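# Fold the towel in half flat on the table

## Task

Fold the towel once across its length so the two ends meet with their edges approximately aligned and no additional folds. The folded towel must lie flat, entirely on the table surface and away from the basket, with no lumps or raised parts. Both grippers must then release it and withdraw. The result only counts if the towel stays that way without the robot holding it.

## Robot and tools

Robot: two arms named left_arm and right_arm. The names are not image sides; left_arm sits on the +y side of the scene. Each has a parallel gripper whose fingers point along the gripper's own +z axis and close along its y axis. The reported gripper position is the point midway between the finger pads, just under 1 cm short of the tips.

World frame (used in every result): metres, origin at table-top height, centred between the arms and roughly 5 to 10 cm back from the table's near edge; +x goes away from the robot over the table, +z goes up. Orientation is printed as a quaternion in w,x,y,z order. Printed positions may be slightly wrong, more so when an arm is stretched far.

Command row layout (shared by both motion tools): one flat list of 14 numbers, each between -1 and 1, covering both arms even if one stays still. Order: left_arm dx, dy, dz, rx, ry, rz, opening, then right_arm dx, dy, dz, rx, ry, rz, opening. The first six per arm are an offset, not a pose: they express where the gripper should be relative to its measured pose at the start of the command, along the gripper's own axes (not world axes). Scale: 1.0 equals 0.6 m of translation or 180 degrees of rotation; rx, ry, rz form a single rotation vector. Opening is absolute, not an offset: +1 is fully open (0.087 m), -1 is shut.

execute_actions(actions): a list of up to 15 actions, run one after another. Each action is a table of up to 15 rows; each row lasts one control step of 1/30 s, and if fewer than 15 rows are given the last row is repeated to fill 15 steps. Every row inside an action is measured from the pose at that action's start (for the first action of a call, the last pose any result reported), never from the row before. An empty list simply returns the current state and images.

move(target, speed, blocking): target is one 14-number row as above, offsets from the pose in the most recent result that showed one. Each gripper travels in a straight line; both paths finish together and last 0.5 to 10 s (longer paths are cut off at 10 s). speed is the path top speed in m/s, 0.002 to 0.5, default 0.25; rotation is capped at twice that figure in rad/s. Openings are applied when the move begins. Paths do not avoid obstacles or the other arm, grippers may lag, drift or overshoot the speed, especially near full reach. Faster contact and targets set deeper past a surface press harder. With blocking=false the call returns after 0.5 s while motion continues; you must call wait or stop before any further move or execute_actions. The result adds a move: line giving the ending (done, off_target, moving, held, fault) and any limits: paced means the commanded pose was clipped; held means a safety check blocked steps, after which the arm may surge. Distances from each gripper to its goal are also given.

wait(seconds): 0 to 10; arms keep their last command; returns early when a running move ends. stop(): brakes a running move (needs braking room; fingers continue). zoom_image(camera, region): region [x0, y0, x1, y1] in pixels of that camera's last full image, top-left origin, at most 504 by 504. finished_scene(scene): ends the current scene (integer) permanently and reports success.

Motion limits: each control step clamps the commanded pose to within 70 mm and 16 degrees of the measured one, so large offsets take several actions; after an action the arm only continues to its last clamped pose, so send the remainder next. Friction can leave the gripper up to about 31 mm off, and very small commands may not move it. If orientation and position conflict, position wins. Elbows never fully straighten. Joint ranges (rad): waist -2.618 to 3.054, shoulder 0 to 3.142, elbow 0 to 3.142, wrist pitch -1.571 to 1.571, wrist yaw -1.571 to 1.571, wrist roll -2.094 to 2.094. To keep an arm still, send the offset back to its desired pose in the first call of a reply and zeros afterwards, with its intended opening.

Result lines: the state line lists each gripper's position and quaternion; Hand target lines show the pose each arm is currently driving toward; grip_measured is the finger opening on the command scale (the last Joint positions value is the opening in metres, readings off by up to about 1 mm); joint torques are raw drive outputs with offsets and noise; pose unreachable means a clearance check altered or blocked that arm's command; FAULT lines report an arm stop; MOTOR HOT warns from 75 °C, at 90 °C the arm halts for 10 s, at 100 °C it goes limp and drops.

Gripping: to hold cloth, command an opening around 0.02 below grip_measured (less for a lighter hold). Pad force is about 20 N; closing fast squeezes harder and can spring the fingers open. Brief external tugs on held items or pushes on loose ones may happen.

Cameras (504x504 each, in this order): cam_head_left, cam_head_right, cam_high, cam_low, cam_left_wrist, cam_right_wrist. Calibration gives K, distortion and T_world_to_cam for projecting world points; fixed cameras may be off by a couple of degrees and millimetres; wrist camera poses follow the arm joints.

Avoid: knocking anything off the table (immediate failure), arms striking or pushing each other, hitting the bar and plate behind and under the bases (up to about 3 cm above the table, no warning), fast impacts, deep presses, drops and long loaded holds that heat motors. At the end, open both grippers, lift away, and confirm the towel lies folded before calling finished_scene.

Each tool is called after ">>>" in YAML: its name, and indented under it one key for each argument.

## Session

>>> execute_actions:
  actions: []

Scene clock: 0.00 s.
left_arm: end_effector_position=(+0.1350, -0.2227, +0.0676) grip_measured=+0.989 end_effector_quat_wxyz=(+0.293, +0.361, +0.876, -0.131) | right_arm: end_effector_position=(+0.2843, -0.3815, +0.0498) grip_measured=+1.000 end_effector_quat_wxyz=(+0.241, +0.106, +0.964, -0.025)
Joint positions: left_arm=[-1.362  2.222  1.925 -0.698 -0.326 -0.501  0.087] | right_arm=[-0.302  1.501  0.901 -0.514 -0.051 -0.123  0.087]
Joint velocities: left_arm=[-0.007 -0.022 -0.012 -0.066 -0.007 -0.007 -0.   ] | right_arm=[-0.002  0.007  0.007 -0.007 -0.022  0.022  0.   ]
Joint torques (N m, as the arm reports them, + toward a larger angle): no reading
Hand target (left_arm): +0.135, -0.223, +0.068; +0.293, +0.361, +0.876, -0.131
Hand target (right_arm): +0.284, -0.382, +0.050; +0.241, +0.106, +0.964, -0.025

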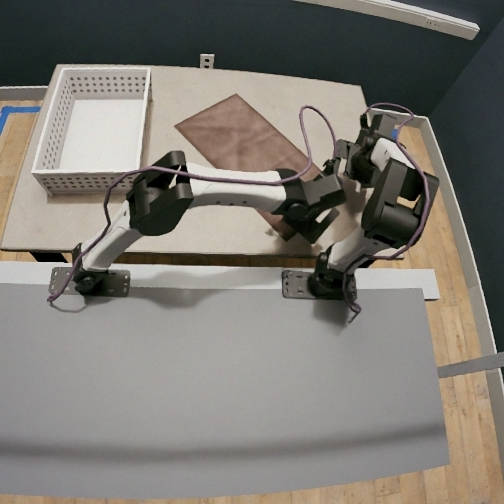

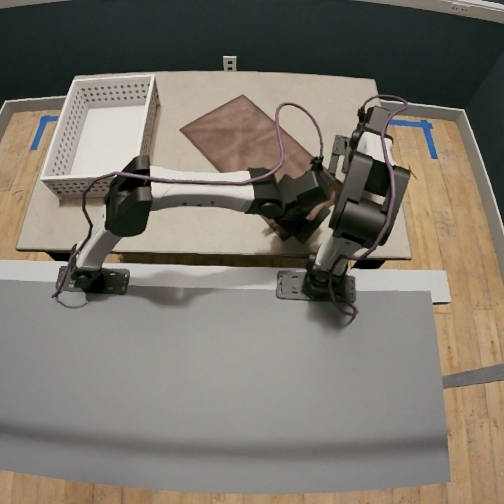

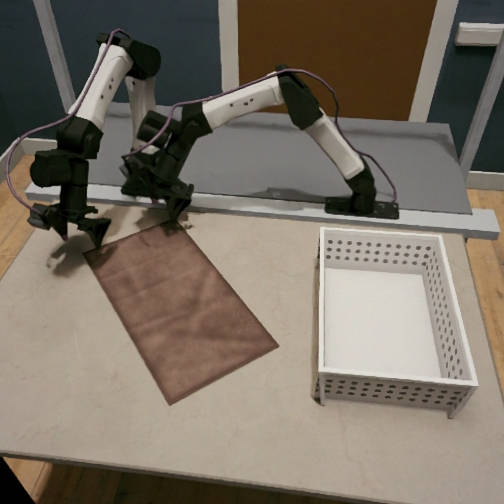

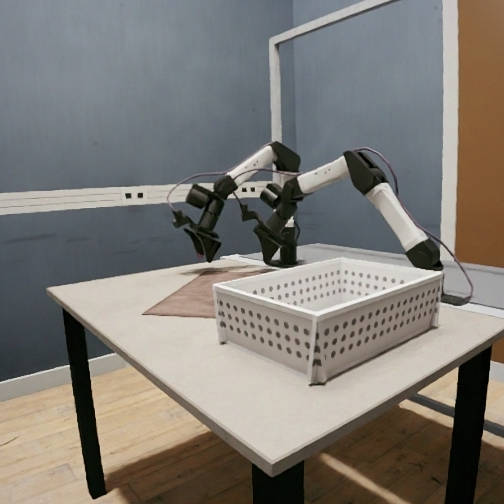

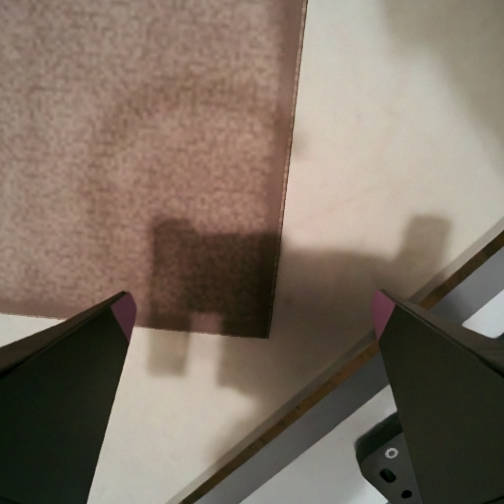

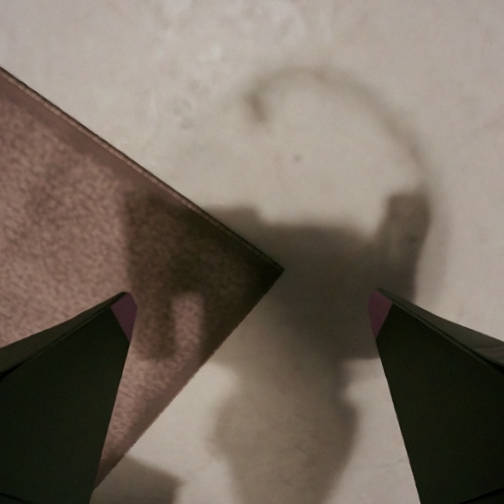

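>>> move:
  target: [0.08,0.013,0.038,0,0,0,0.3,0.037,0.014,0.037,0.048,0.151,0.191,0.3]

Scene clock: 5.60 s.
left_arm: end_effector_position=(+0.1304, -0.2078, +0.0284) grip_measured=+0.300 end_effector_quat_wxyz=(+0.303, +0.358, +0.873, -0.134) | right_arm: end_effector_position=(+0.2740, -0.3676, +0.0210) grip_measured=+0.300 end_effector_quat_wxyz=(+0.001, +0.395, +0.919, +0.001)
Joint positions: left_arm=[-1.371  2.169  1.673 -0.481 -0.344 -0.506  0.057] | right_arm=[-0.312  1.904  1.269 -0.962  0.012  0.45   0.057]
Joint velocities: left_arm=[-0.002 -0.002  0.007 -0.081  0.022  0.007  0.001] | right_arm=[ 0.007 -0.002 -0.007 -0.095 -0.007  0.022  0.   ]
Joint torques (N m, as the arm reports them, + toward a larger angle): left_arm=[ -0.39 -12.27   4.52   1.35  -0.14  -0.12] | right_arm=[-0.95 -9.17  8.22  0.25  0.04  0.07]
Hand target (left_arm): +0.123, -0.201, +0.020; +0.293, +0.361, +0.876, -0.130
Hand target (right_arm): +0.277, -0.371, +0.021; -0.000, +0.405, +0.914, +0.002
Off the commanded pose (left_arm): 0.013 m, 1 deg.
Off the commanded pose (right_arm): 0.005 m, 1 deg.
move: off_target (left_arm)
camera_calibration (this result's frames):
cam_left_wrist: T_world_to_cam=[[-0.711096, -0.703093, -0.00167276, -0.0509981], [-0.689151, 0.696519, 0.19983, 0.248219], [-0.139334, 0.143251, -0.979829, 0.224711], [0, 0, 0, 1]] pos_world=[0.166106, -0.240936, 0.170491]
cam_right_wrist: T_world_to_cam=[[-0.737221, -0.675651, 0.00119525, -0.0481729], [-0.440003, 0.481441, 0.758032, 0.307047], [-0.51274, 0.558311, -0.652217, 0.501251], [0, 0, 0, 1]] pos_world=[0.356599, -0.460227, 0.0942303]

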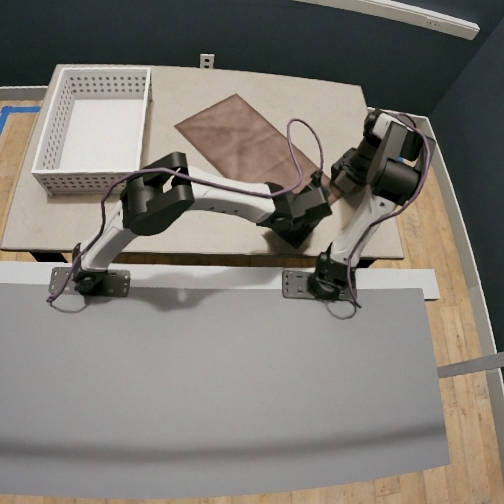

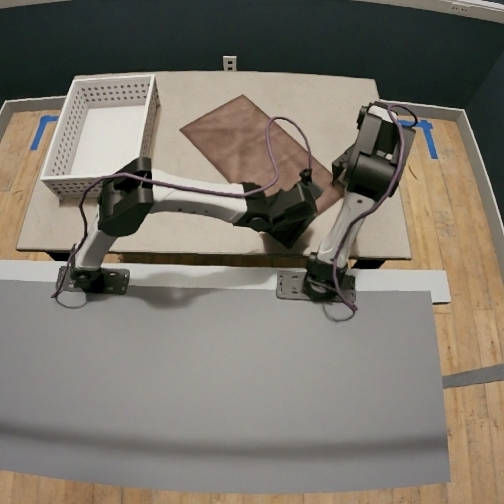

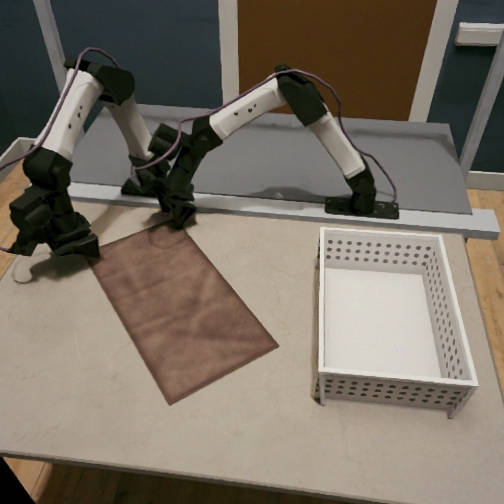

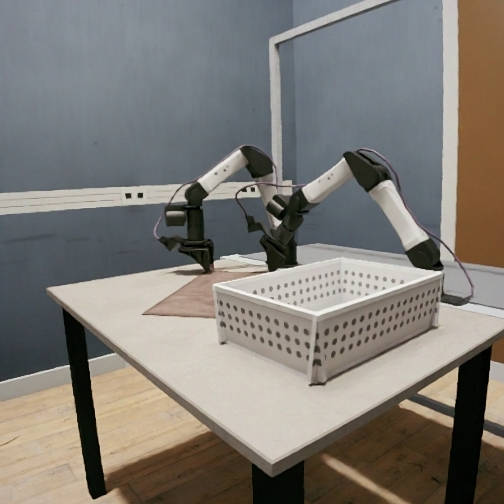

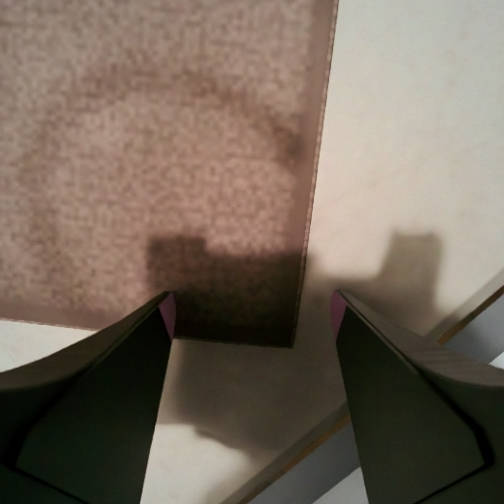

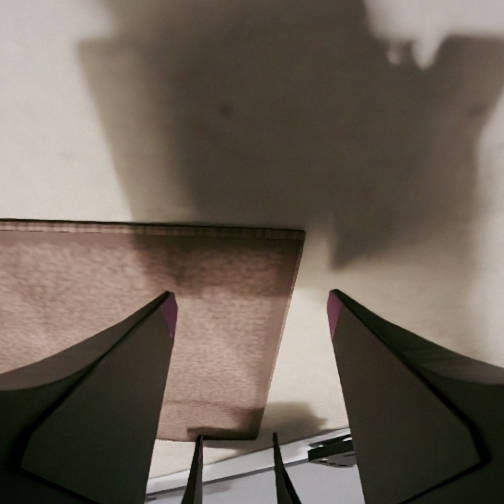

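>>> move:
  target: [0.035,0,0.046,0,0,0,0.3,0,0,0.04,0,0,0,0.3]
  speed: 0.04

>>> execute_actions:
  actions:
    - [[0.01,0,0.013,0,0,0,0.1,0,0,0.012,0,0,0,0.1],[0.01,0,0.013,0,0,0,0,0,0,0.012,0,0,0,0],[0.01,0,0.013,0,0,0,-0.1,0,0,0.012,0,0,0,-0.1],[0.01,0,0.013,0,0,0,-0.2,0,0,0.012,0,0,0,-0.2],[0.01,0,0.013,0,0,0,-0.3,0,0,0.012,0,0,0,-0.3],[0.01,0,0.013,0,0,0,-0.4,0,0,0.012,0,0,0,-0.4],[0.01,0,0.013,0,0,0,-0.5,0,0,0.012,0,0,0,-0.5],[0.01,0,0.013,0,0,0,-0.6,0,0,0.012,0,0,0,-0.6],[0.01,0,0.013,0,0,0,-0.7,0,0,0.012,0,0,0,-0.7],[0.01,0,0.013,0,0,0,-0.8,0,0,0.012,0,0,0,-0.8],[0.01,0,0.013,0,0,0,-0.9,0,0,0.012,0,0,0,-0.9],[0.01,0,0.013,0,0,0,-1,0,0,0.012,0,0,0,-1]]
    - [[0,0,0,0,0,0,-1,0,0,0,0,0,0,-1]]

>>> move:
  target: [-0.06,0.04,-0.08,0,0,0,-1,0,0.04,-0.1,0,0,0,-1]
  speed: 0.1

Scene clock: 8.13 s.
left_arm: end_effector_position=(+0.1356, -0.2203, +0.0293) grip_measured=+0.300 end_effector_quat_wxyz=(+0.327, +0.345, +0.865, -0.158) | right_arm: end_effector_position=(+0.2747, -0.3673, +0.0099) grip_measured=+0.300 end_effector_quat_wxyz=(+0.005, +0.396, +0.918, +0.002)
Joint positions: left_arm=[-1.371  2.169  1.64  -0.377 -0.36  -0.506  0.057] | right_arm=[-0.312  1.915  1.237 -0.912  0.011  0.452  0.057]
Joint velocities: left_arm=[ 0.017 -0.027 -0.012  0.037 -0.022 -0.051  0.001] | right_arm=[-0.007 -0.002  0.002  0.007  0.007 -0.051  0.001]
Joint torques (N m, as the arm reports them, + toward a larger angle): left_arm=[ 0.21 -9.15  4.16  1.46 -0.07 -0.01] | right_arm=[-0.25 -8.47  4.22  0.68  0.06 -0.05]
Hand target (left_arm): +0.130, -0.208, -0.005; +0.303, +0.357, +0.873, -0.134
Hand target (right_arm): +0.274, -0.367, -0.002; +0.001, +0.395, +0.919, +0.002
Off the commanded pose (left_arm): 0.038 m, 4 deg.
Off the commanded pose (right_arm): 0.013 m, 0 deg.
move: off_target (left_arm, right_arm)
camera_calibration (this result's frames):
cam_left_wrist: T_world_to_cam=[[-0.705614, -0.70805, 0.027837, -0.0588464], [-0.69932, 0.702174, 0.133802, 0.264867], [-0.114285, 0.0749455, -0.990617, 0.209993], [0, 0, 0, 1]] pos_world=[0.167703, -0.243387, 0.174221]
cam_right_wrist: T_world_to_cam=[[-0.738569, -0.674169, -0.00344437, -0.046496], [-0.444566, 0.483179, 0.754254, 0.317562], [-0.506831, 0.5586, -0.656574, 0.49274], [0, 0, 0, 1]] pos_world=[0.356572, -0.46003, 0.0838379]

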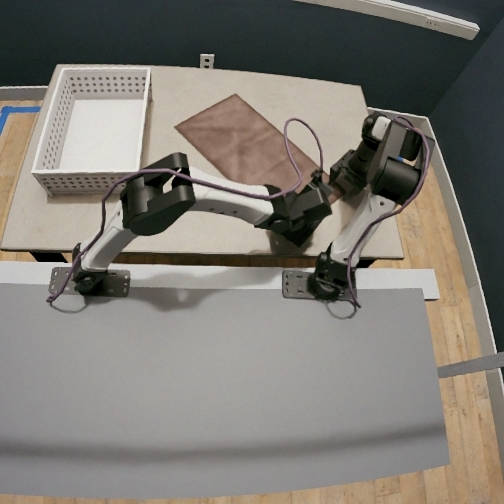

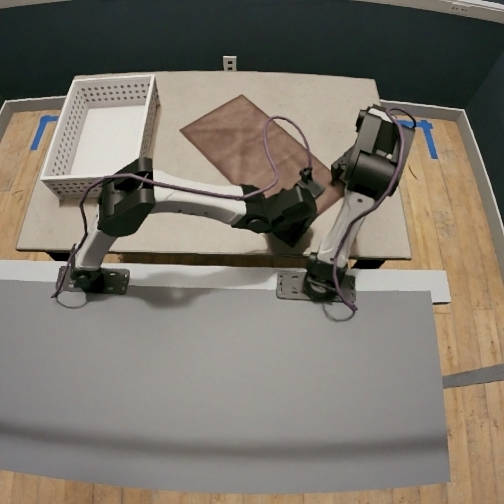

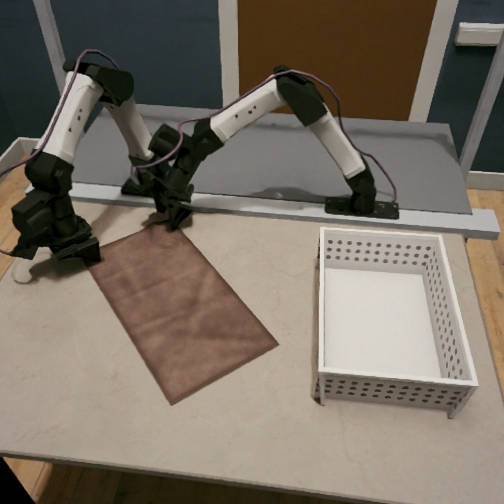

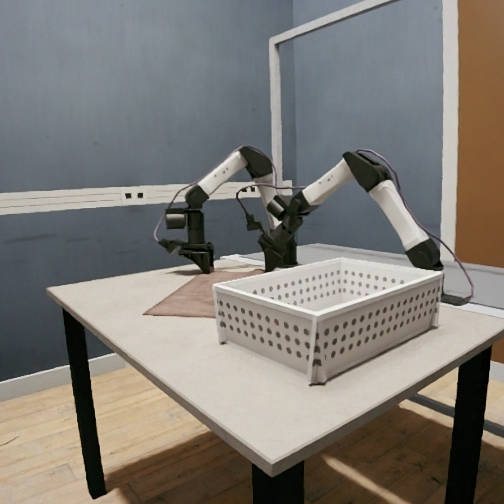

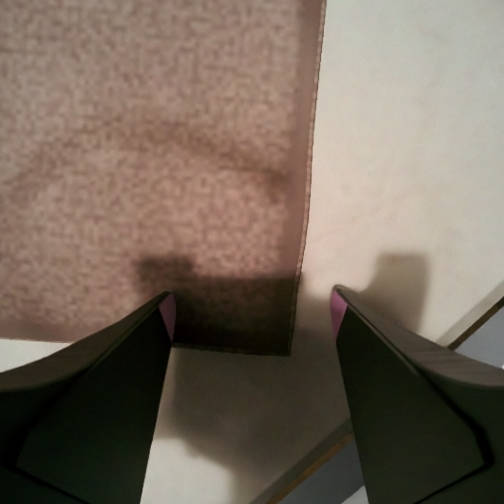

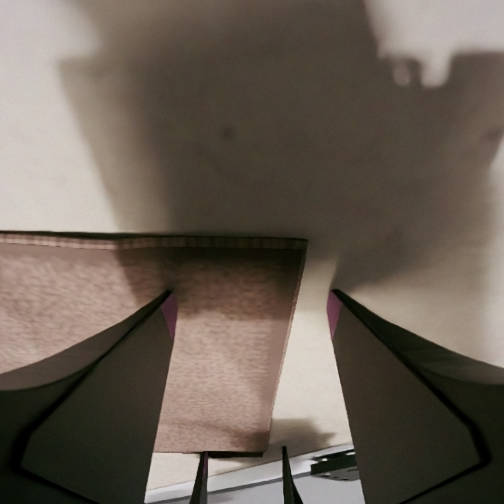

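Scene clock: 9.13 s.
left_arm: end_effector_position=(+0.1374, -0.2238, +0.0318) grip_measured=-1.000 end_effector_quat_wxyz=(+0.334, +0.342, +0.863, -0.163) | right_arm: end_effector_position=(+0.2778, -0.3651, +0.0100) grip_measured=-0.869 end_effector_quat_wxyz=(+0.008, +0.396, +0.918, +0.012)
Joint positions: left_arm=[-1.371  2.169  1.64  -0.358 -0.367 -0.504  0.   ] | right_arm=[-0.312  1.915  1.237 -0.904 -0.007  0.453  0.006]
Joint velocities: left_arm=[-0.012  0.012 -0.007  0.037 -0.022 -0.037  0.   ] | right_arm=[ 0.002 -0.007  0.017  0.022 -0.066 -0.081  0.   ]
Joint torques (N m, as the arm reports them, + toward a larger angle): left_arm=[  0.27 -11.83   6.85   1.49  -0.16   0.03] | right_arm=[ -0.12 -10.73   6.18   0.34   0.03  -0.02]
Hand target (left_arm): +0.137, -0.224, +0.032; +0.334, +0.342, +0.863, -0.163
Hand target (right_arm): +0.278, -0.365, +0.010; +0.008, +0.396, +0.918, +0.012
Off the commanded pose (left_arm): 0.000 m, 0 deg.
Off the commanded pose (right_arm): 0.000 m, 0 deg.
camera_calibration (this result's frames):
cam_left_wrist: T_world_to_cam=[[-0.703561, -0.709866, 0.0330539, -0.0608967], [-0.702781, 0.701929, 0.115738, 0.26924], [-0.10536, 0.058199, -0.99273, 0.208038], [0, 0, 0, 1]] pos_world=[0.168291, -0.244324, 0.177377]
cam_right_wrist: T_world_to_cam=[[-0.738551, -0.673786, -0.0235708, -0.0423306], [-0.45525, 0.472612, 0.754576, 0.316882], [-0.497283, 0.568023, -0.655789, 0.493883], [0, 0, 0, 1]] pos_world=[0.358597, -0.458821, 0.0837743]

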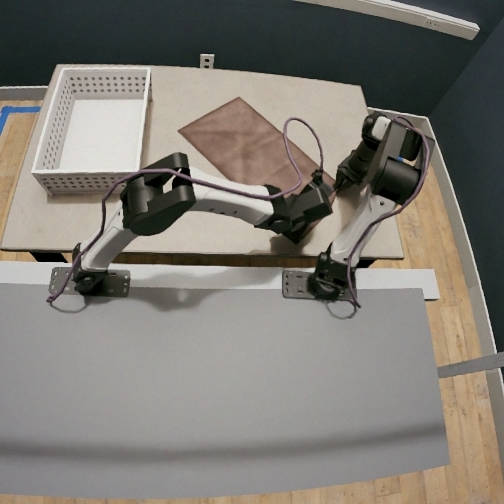

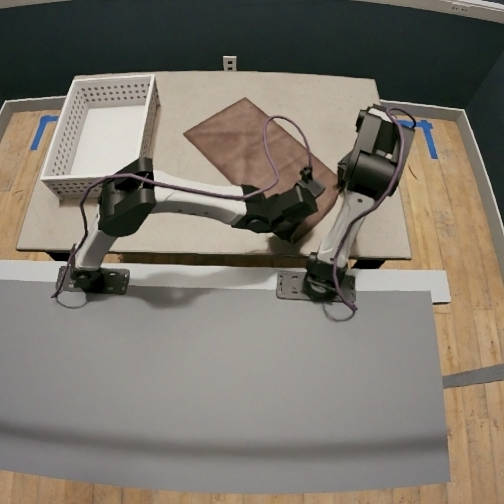

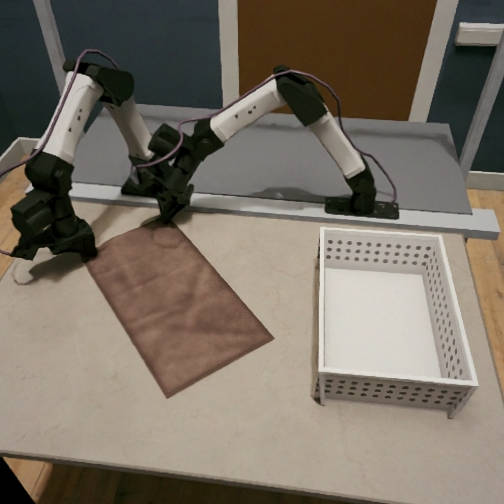

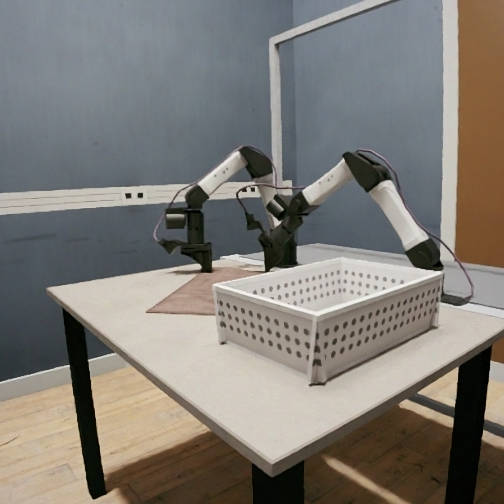

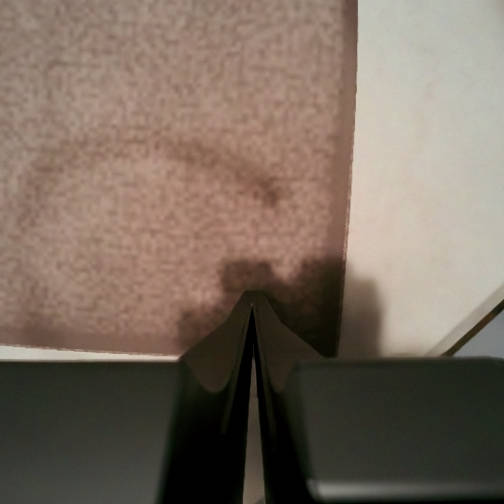

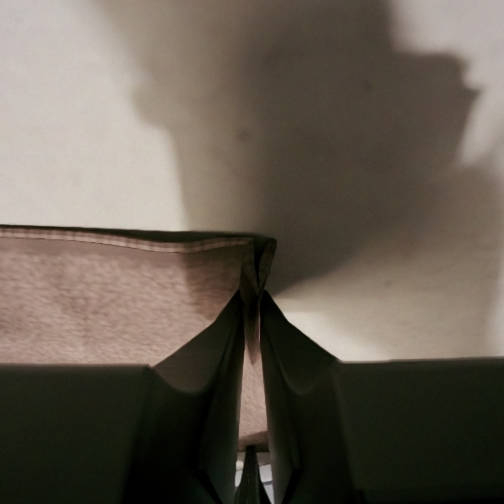

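Scene clock: 10.33 s.
left_arm: end_effector_position=(+0.1481, -0.1961, +0.0751) grip_measured=-1.000 end_effector_quat_wxyz=(+0.330, +0.345, +0.866, -0.151) | right_arm: end_effector_position=(+0.2883, -0.3520, +0.0616) grip_measured=-0.870 end_effector_quat_wxyz=(-0.004, +0.397, +0.918, +0.010)
Joint positions: left_arm=[-1.337  2.05   1.64  -0.493 -0.351 -0.474  0.   ] | right_arm=[-0.263  1.9    1.427 -1.133 -0.007  0.503  0.006]
Joint velocities: left_arm=[ 0.012 -0.002 -0.002  0.007  0.007 -0.022  0.   ] | right_arm=[ 0.007  0.002 -0.007 -0.007 -0.022 -0.037 -0.   ]
Joint torques (N m, as the arm reports them, + toward a larger angle): left_arm=[  0.95 -12.67   8.73   1.32  -0.09   0.07] | right_arm=[  0.89 -12.2    8.31   0.21   0.03   0.07]
Hand target (left_arm): +0.151, -0.199, +0.090; +0.335, +0.342, +0.863, -0.163
Hand target (right_arm): +0.294, -0.349, +0.070; +0.008, +0.396, +0.918, +0.012
Off the commanded pose (left_arm): 0.016 m, 1 deg.
Off the commanded pose (right_arm): 0.011 m, 1 deg.
move: off_target (left_arm, right_arm)
camera_calibration (this result's frames):
cam_left_wrist: T_world_to_cam=[[-0.701807, -0.712218, 0.014601, -0.0345092], [-0.704504, 0.696951, 0.133919, 0.250261], [-0.105556, 0.0836988, -0.990885, 0.255382], [0, 0, 0, 1]] pos_world=[0.179048, -0.220373, 0.220044]
cam_right_wrist: T_world_to_cam=[[-0.740016, -0.6725, -0.0109888, -0.0244095], [-0.436674, 0.467959, 0.76833, 0.268709], [-0.511559, 0.573375, -0.63996, 0.530549], [0, 0, 0, 1]] pos_world=[0.370682, -0.446363, 0.132805]

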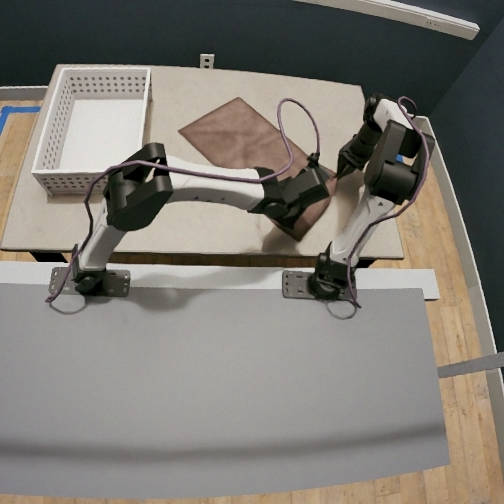

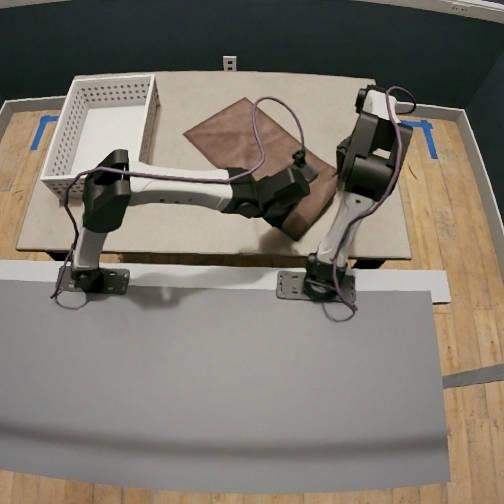

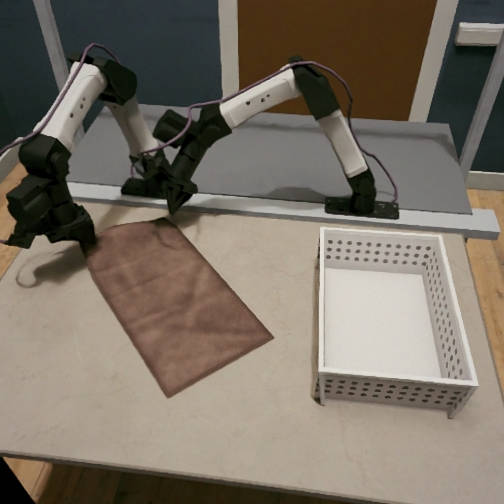

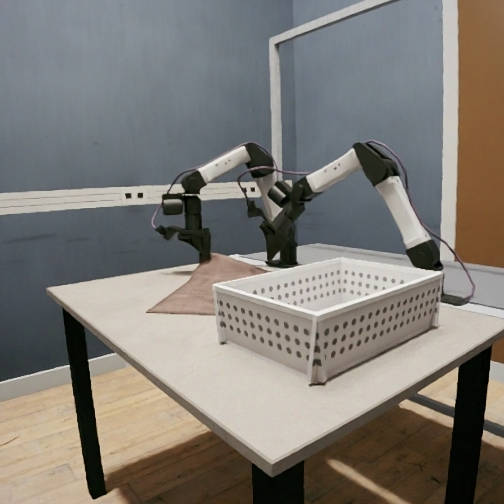

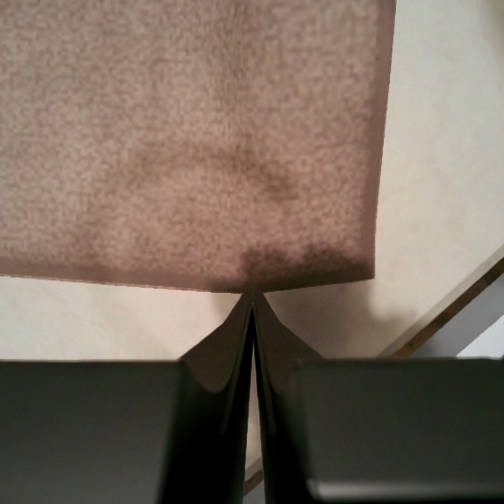

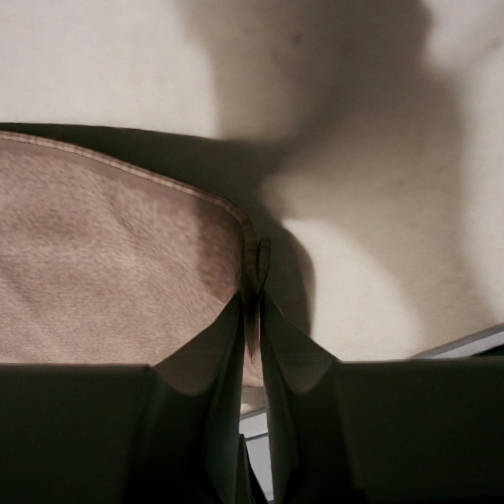

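>>> move:
  target: [0.04,-0.085,0.085,0,0.05,0,0.3,0,0,0,0,0,0,-1]
  speed: 0.1

Scene clock: 12.40 s.
left_arm: end_effector_position=(+0.1323, -0.2450, +0.0311) grip_measured=+0.300 end_effector_quat_wxyz=(+0.277, +0.350, +0.886, -0.128) | right_arm: end_effector_position=(+0.2880, -0.3518, +0.0617) grip_measured=-0.870 end_effector_quat_wxyz=(-0.005, +0.397, +0.918, +0.010)
Joint positions: left_arm=[-1.369  2.366  2.038 -0.701 -0.317 -0.547  0.057] | right_arm=[-0.263  1.9    1.427 -1.135 -0.007  0.504  0.006]
Joint velocities: left_arm=[ 0.012  0.022 -0.012 -0.095 -0.007 -0.007  0.   ] | right_arm=[ 0.002 -0.007  0.027 -0.051  0.051  0.037 -0.   ]
Joint torques (N m, as the arm reports them, + toward a larger angle): left_arm=[ -0.44 -11.73   8.64   0.95  -0.02  -0.05] | right_arm=[ -0.14 -10.92   6.53   0.3    0.03  -0.03]
Hand target (left_arm): +0.123, -0.245, +0.023; +0.261, +0.356, +0.889, -0.124
Hand target (right_arm): +0.288, -0.352, +0.062; -0.004, +0.397, +0.918, +0.010
Off the commanded pose (left_arm): 0.012 m, 2 deg.
Off the commanded pose (right_arm): 0.000 m, 0 deg.
move: off_target (left_arm); limits=held; held on 5 of 35 steps (right_arm)
pose unreachable (right arm): on one or more control steps of this call, first in action 0 (counted from 0), this arm could not follow its commanded pose, so it was not sent that pose on those steps. It may still have moved: this result reports where it is.
cause: the commanded pose would bring a part of the arm too close to another arm (this arm's upper arm (the part past joint 2) and the other arm's wrist (the part past joint 4)).
camera_calibration (this result's frames):
cam_left_wrist: T_world_to_cam=[[-0.696567, -0.717367, 0.0133952, -0.0816996], [-0.691558, 0.676246, 0.25385, 0.268576], [-0.191162, 0.16756, -0.967151, 0.245381], [0, 0, 0, 1]] pos_world=[0.175734, -0.281348, 0.170237]
cam_right_wrist: T_world_to_cam=[[-0.740273, -0.672228, -0.0102239, -0.0244601], [-0.435383, 0.467755, 0.769186, 0.267955], [-0.512286, 0.573859, -0.638943, 0.530651], [0, 0, 0, 1]] pos_world=[0.370401, -0.446299, 0.132698]

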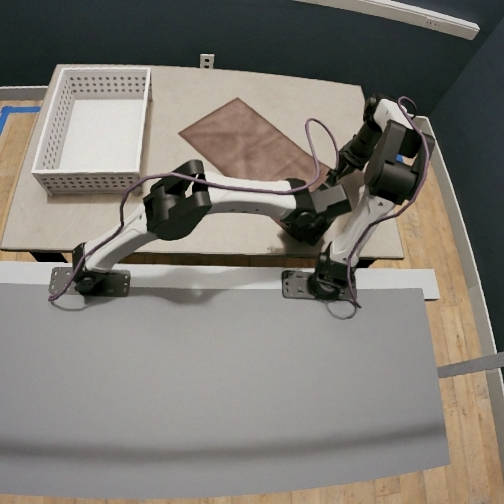

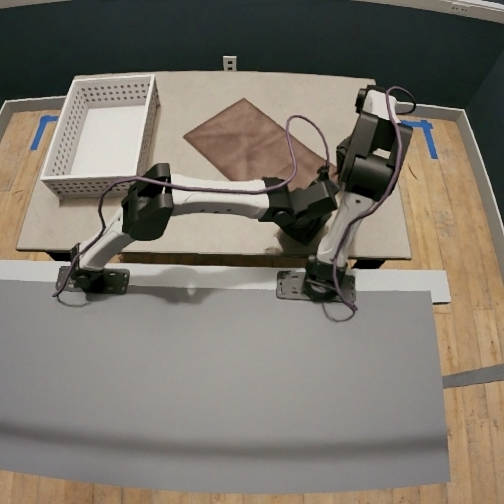

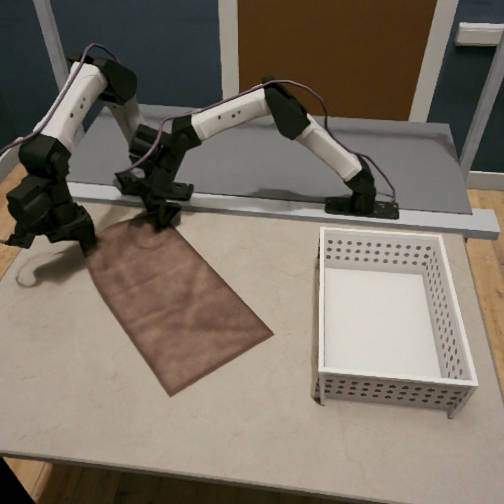

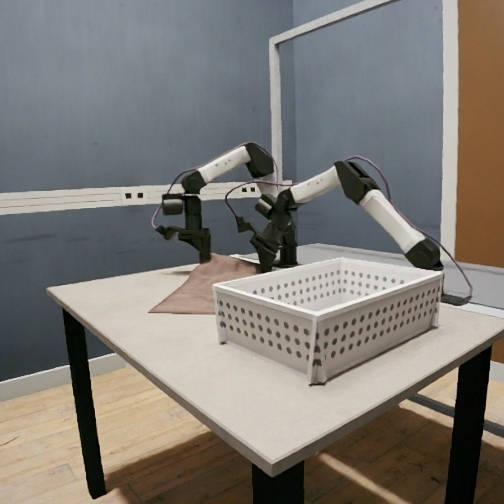

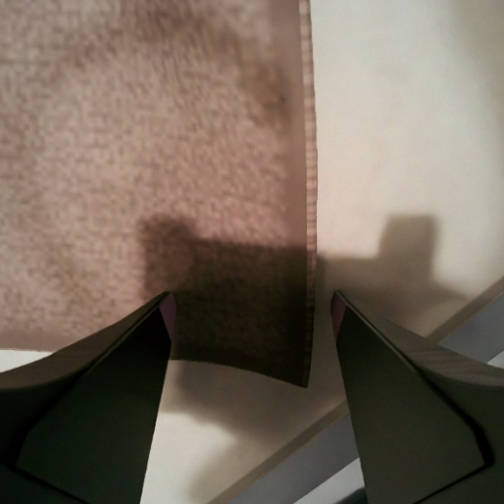

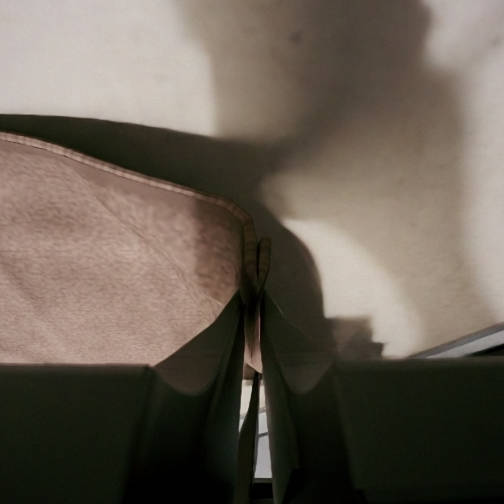

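>>> move:
  target: [0.08,-0.008,0.055,0,0,0,0.3,0,0,0,0,0,0,-1]
  speed: 0.06

Scene clock: 14.00 s.
left_arm: end_effector_position=(+0.1330, -0.2481, +0.0283) grip_measured=+0.300 end_effector_quat_wxyz=(+0.308, +0.340, +0.878, -0.137) | right_arm: end_effector_position=(+0.2880, -0.3518, +0.0617) grip_measured=-0.870 end_effector_quat_wxyz=(-0.005, +0.397, +0.918, +0.010)
Joint positions: left_arm=[-1.384  2.331  1.939 -0.584 -0.367 -0.55   0.057] | right_arm=[-0.263  1.9    1.427 -1.135 -0.007  0.504  0.006]
Joint velocities: left_arm=[-0.012 -0.007 -0.002 -0.022 -0.066  0.007  0.   ] | right_arm=[ 0.002  0.022  0.007 -0.066 -0.037  0.051  0.   ]
Joint torques (N m, as the arm reports them, + toward a larger angle): left_arm=[ -0.25 -11.29   3.56   1.47   0.11  -0.17] | right_arm=[ -0.12 -10.91   6.53   0.29   0.03  -0.02]
Hand target (left_arm): +0.120, -0.238, -0.003; +0.276, +0.349, +0.886, -0.126
Hand target (right_arm): +0.288, -0.352, +0.062; -0.005, +0.397, +0.918, +0.010
Off the commanded pose (left_arm): 0.057 m, 4 deg.
Off the commanded pose (right_arm): 0.000 m, 0 deg.
move: held (left_arm); limits=held; held on 17 of 36 steps (left_arm), including the last (left_arm)
pose unreachable (left arm): on one or more control steps of this call, first in action 0 (counted from 0), this arm could not follow its commanded pose, so it was not sent that pose on those steps. On the call's last step it was still not sent that pose. It may still have moved: this result reports where it is.
cause: the commanded pose would bring a part of the arm too close to another arm (this arm's wrist (the part past joint 4) and the other arm's upper arm (the part past joint 2)).
camera_calibration (this result's frames):
cam_left_wrist: T_world_to_cam=[[-0.68714, -0.726432, 0.0116072, -0.0868117], [-0.712056, 0.676542, 0.187796, 0.276521], [-0.144274, 0.120777, -0.982139, 0.225871], [0, 0, 0, 1]] pos_world=[0.169834, -0.277421, 0.170915]
cam_right_wrist: T_world_to_cam=[[-0.740273, -0.672228, -0.0102239, -0.0244601], [-0.435383, 0.467755, 0.769186, 0.267955], [-0.512286, 0.573859, -0.638943, 0.530651], [0, 0, 0, 1]] pos_world=[0.370401, -0.446299, 0.132698]

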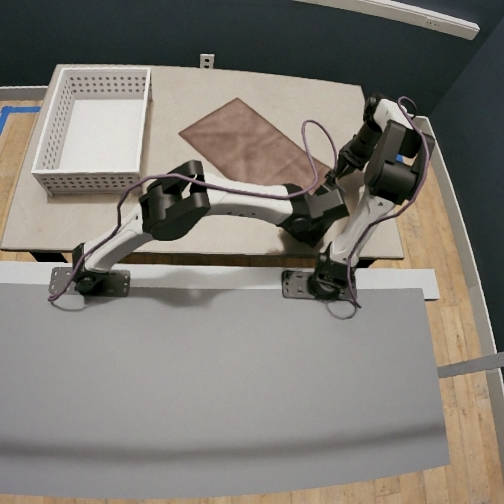

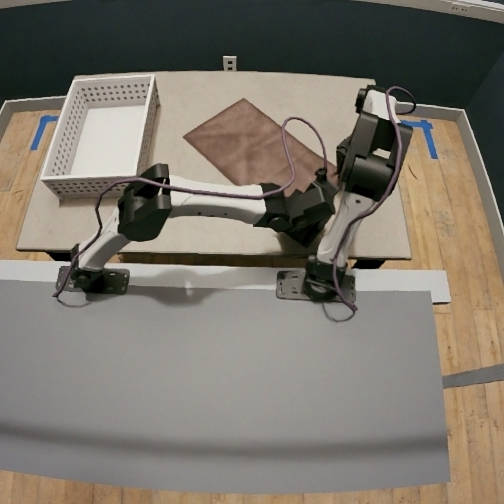

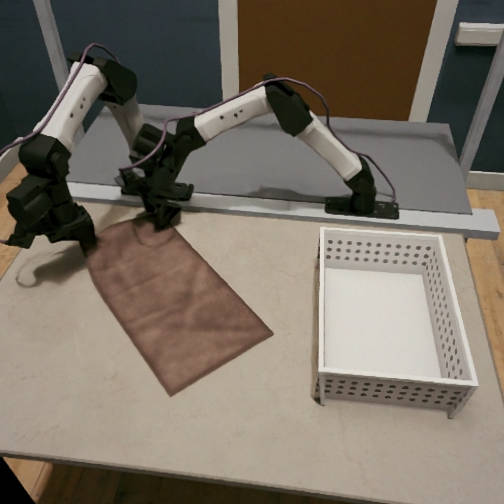

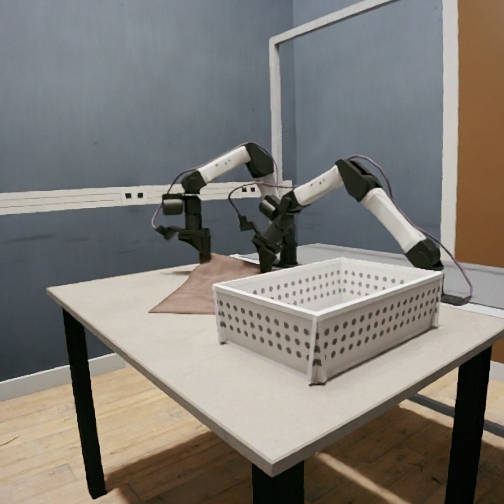

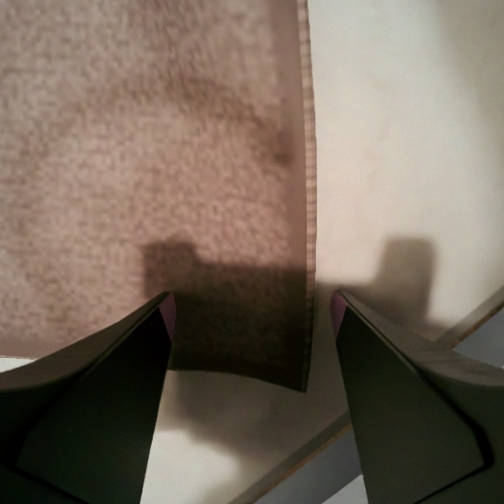

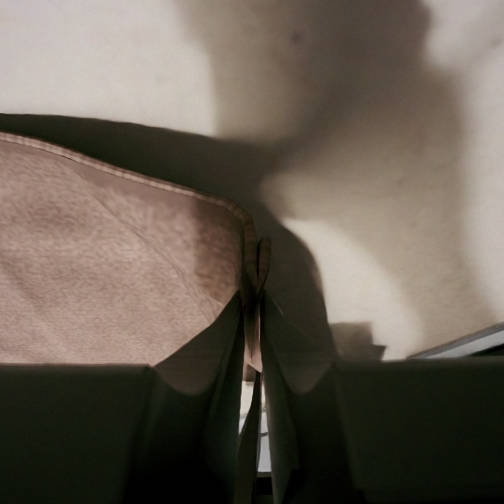

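>>> execute_actions:
  actions:
    - [[0.03,0,0.03,0,-0.03,0,0.1,0,0,0.03,0,0,0,-1]]
    - [[0.03,0,0.03,0,0,0,-0.3,0,0,0.02,0,0,0,-1]]
    - [[0.02,0,0.02,0,0,0,-1,0,0,0,0,0,0,-1]]

Scene clock: 16.10 s.
left_arm: end_effector_position=(+0.1405, -0.2578, +0.0300) grip_measured=-0.955 end_effector_quat_wxyz=(+0.336, +0.326, +0.870, -0.152) | right_arm: end_effector_position=(+0.2880, -0.3518, +0.0617) grip_measured=-0.870 end_effector_quat_wxyz=(-0.005, +0.397, +0.918, +0.010)
Joint positions: left_arm=[-1.385  2.328  1.906 -0.491 -0.404 -0.549  0.002] | right_arm=[-0.263  1.9    1.427 -1.135 -0.007  0.504  0.006]
Joint velocities: left_arm=[-0.012  0.012 -0.017  0.007 -0.037 -0.007 -0.001] | right_arm=[-0.007 -0.017 -0.002 -0.037 -0.081 -0.007 -0.   ]
Joint torques (N m, as the arm reports them, + toward a larger angle): left_arm=[ -0.04 -11.74   4.3    1.36  -0.02  -0.07] | right_arm=[ -0.14 -10.91   6.49   0.29   0.04  -0.02]
Hand target (left_arm): +0.132, -0.247, +0.004; +0.311, +0.338, +0.878, -0.135
Hand target (right_arm): +0.288, -0.352, +0.062; -0.005, +0.397, +0.918, +0.010
Off the commanded pose (left_arm): 0.017 m, 1 deg.
Off the commanded pose (right_arm): 0.000 m, 0 deg.
pose unreachable (left arm): on one or more control steps of this call, first in action 0 (counted from 0), this arm could not follow its commanded pose, so it was not sent that pose on those steps. On the call's last step it was still not sent that pose. It may still have moved: this result reports where it is.
cause: the commanded pose would bring a part of the arm too close to another arm (this arm's wrist (the part past joint 4) and the other arm's upper arm (the part past joint 2)).
pose unreachable (right arm): on one or more control steps of this call, first in action 0 (counted from 0), this arm could not follow its commanded pose, so it was not sent that pose on those steps. It may still have moved: this result reports where it is.
cause: the commanded pose would bring a part of the arm too close to another arm (this arm's upper arm (the part past joint 2) and the other arm's wrist (the part past joint 4)).
camera_calibration (this result's frames):
cam_left_wrist: T_world_to_cam=[[-0.67373, -0.738529, 0.0257303, -0.0941455], [-0.731259, 0.671309, 0.120849, 0.291488], [-0.106524, 0.0626044, -0.992337, 0.209841], [0, 0, 0, 1]] pos_world=[0.172078, -0.278344, 0.175429]
cam_right_wrist: T_world_to_cam=[[-0.740273, -0.672228, -0.0102239, -0.0244601], [-0.435383, 0.467755, 0.769186, 0.267955], [-0.512286, 0.573859, -0.638943, 0.530651], [0, 0, 0, 1]] pos_world=[0.370401, -0.446299, 0.132698]

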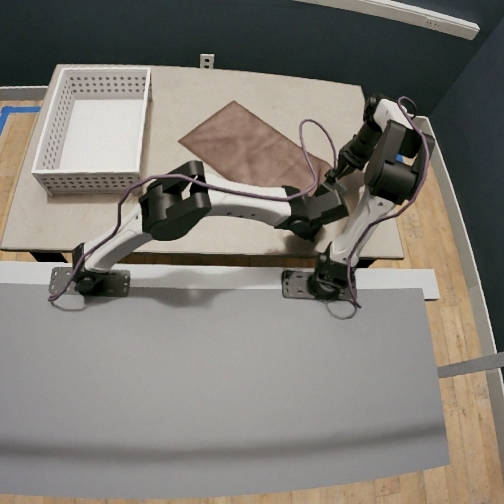

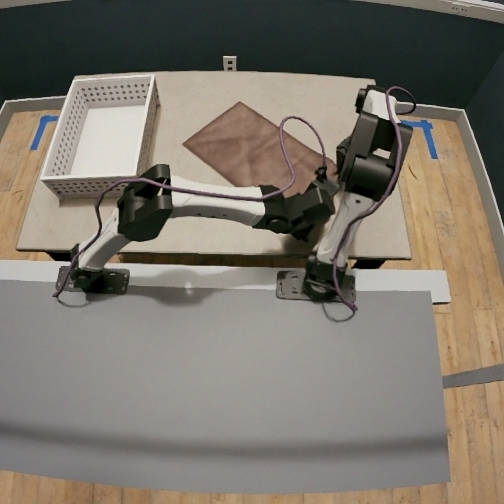

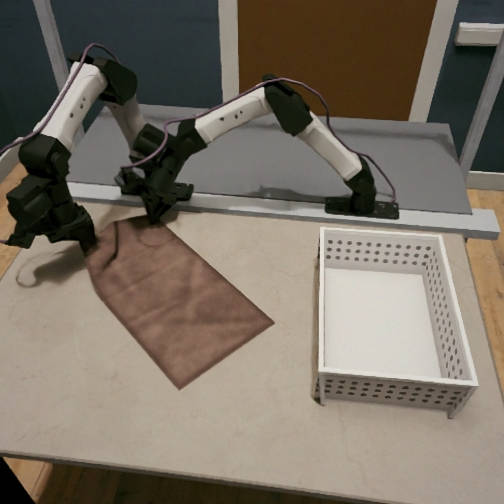

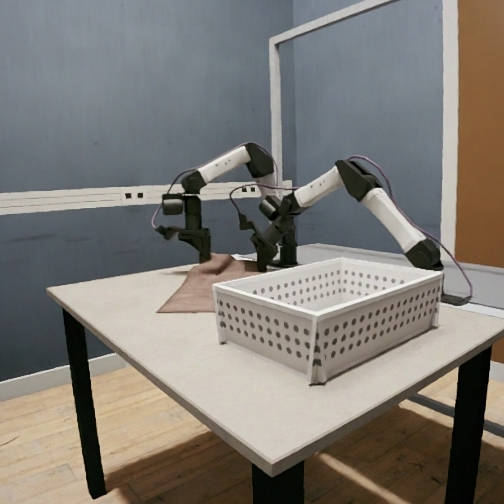

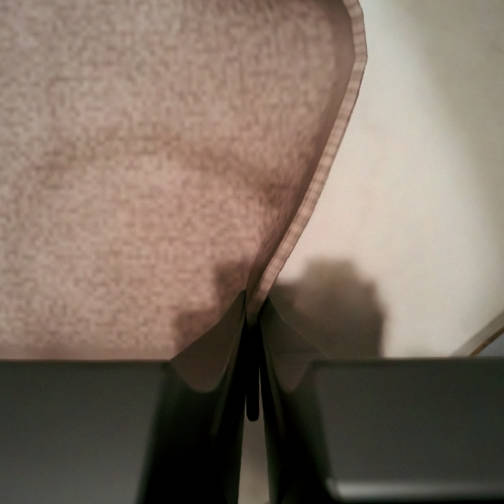

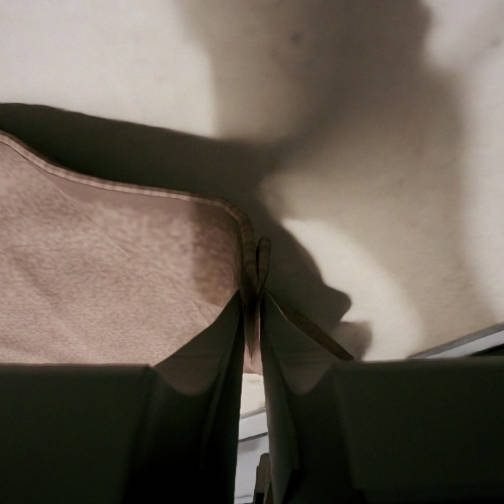

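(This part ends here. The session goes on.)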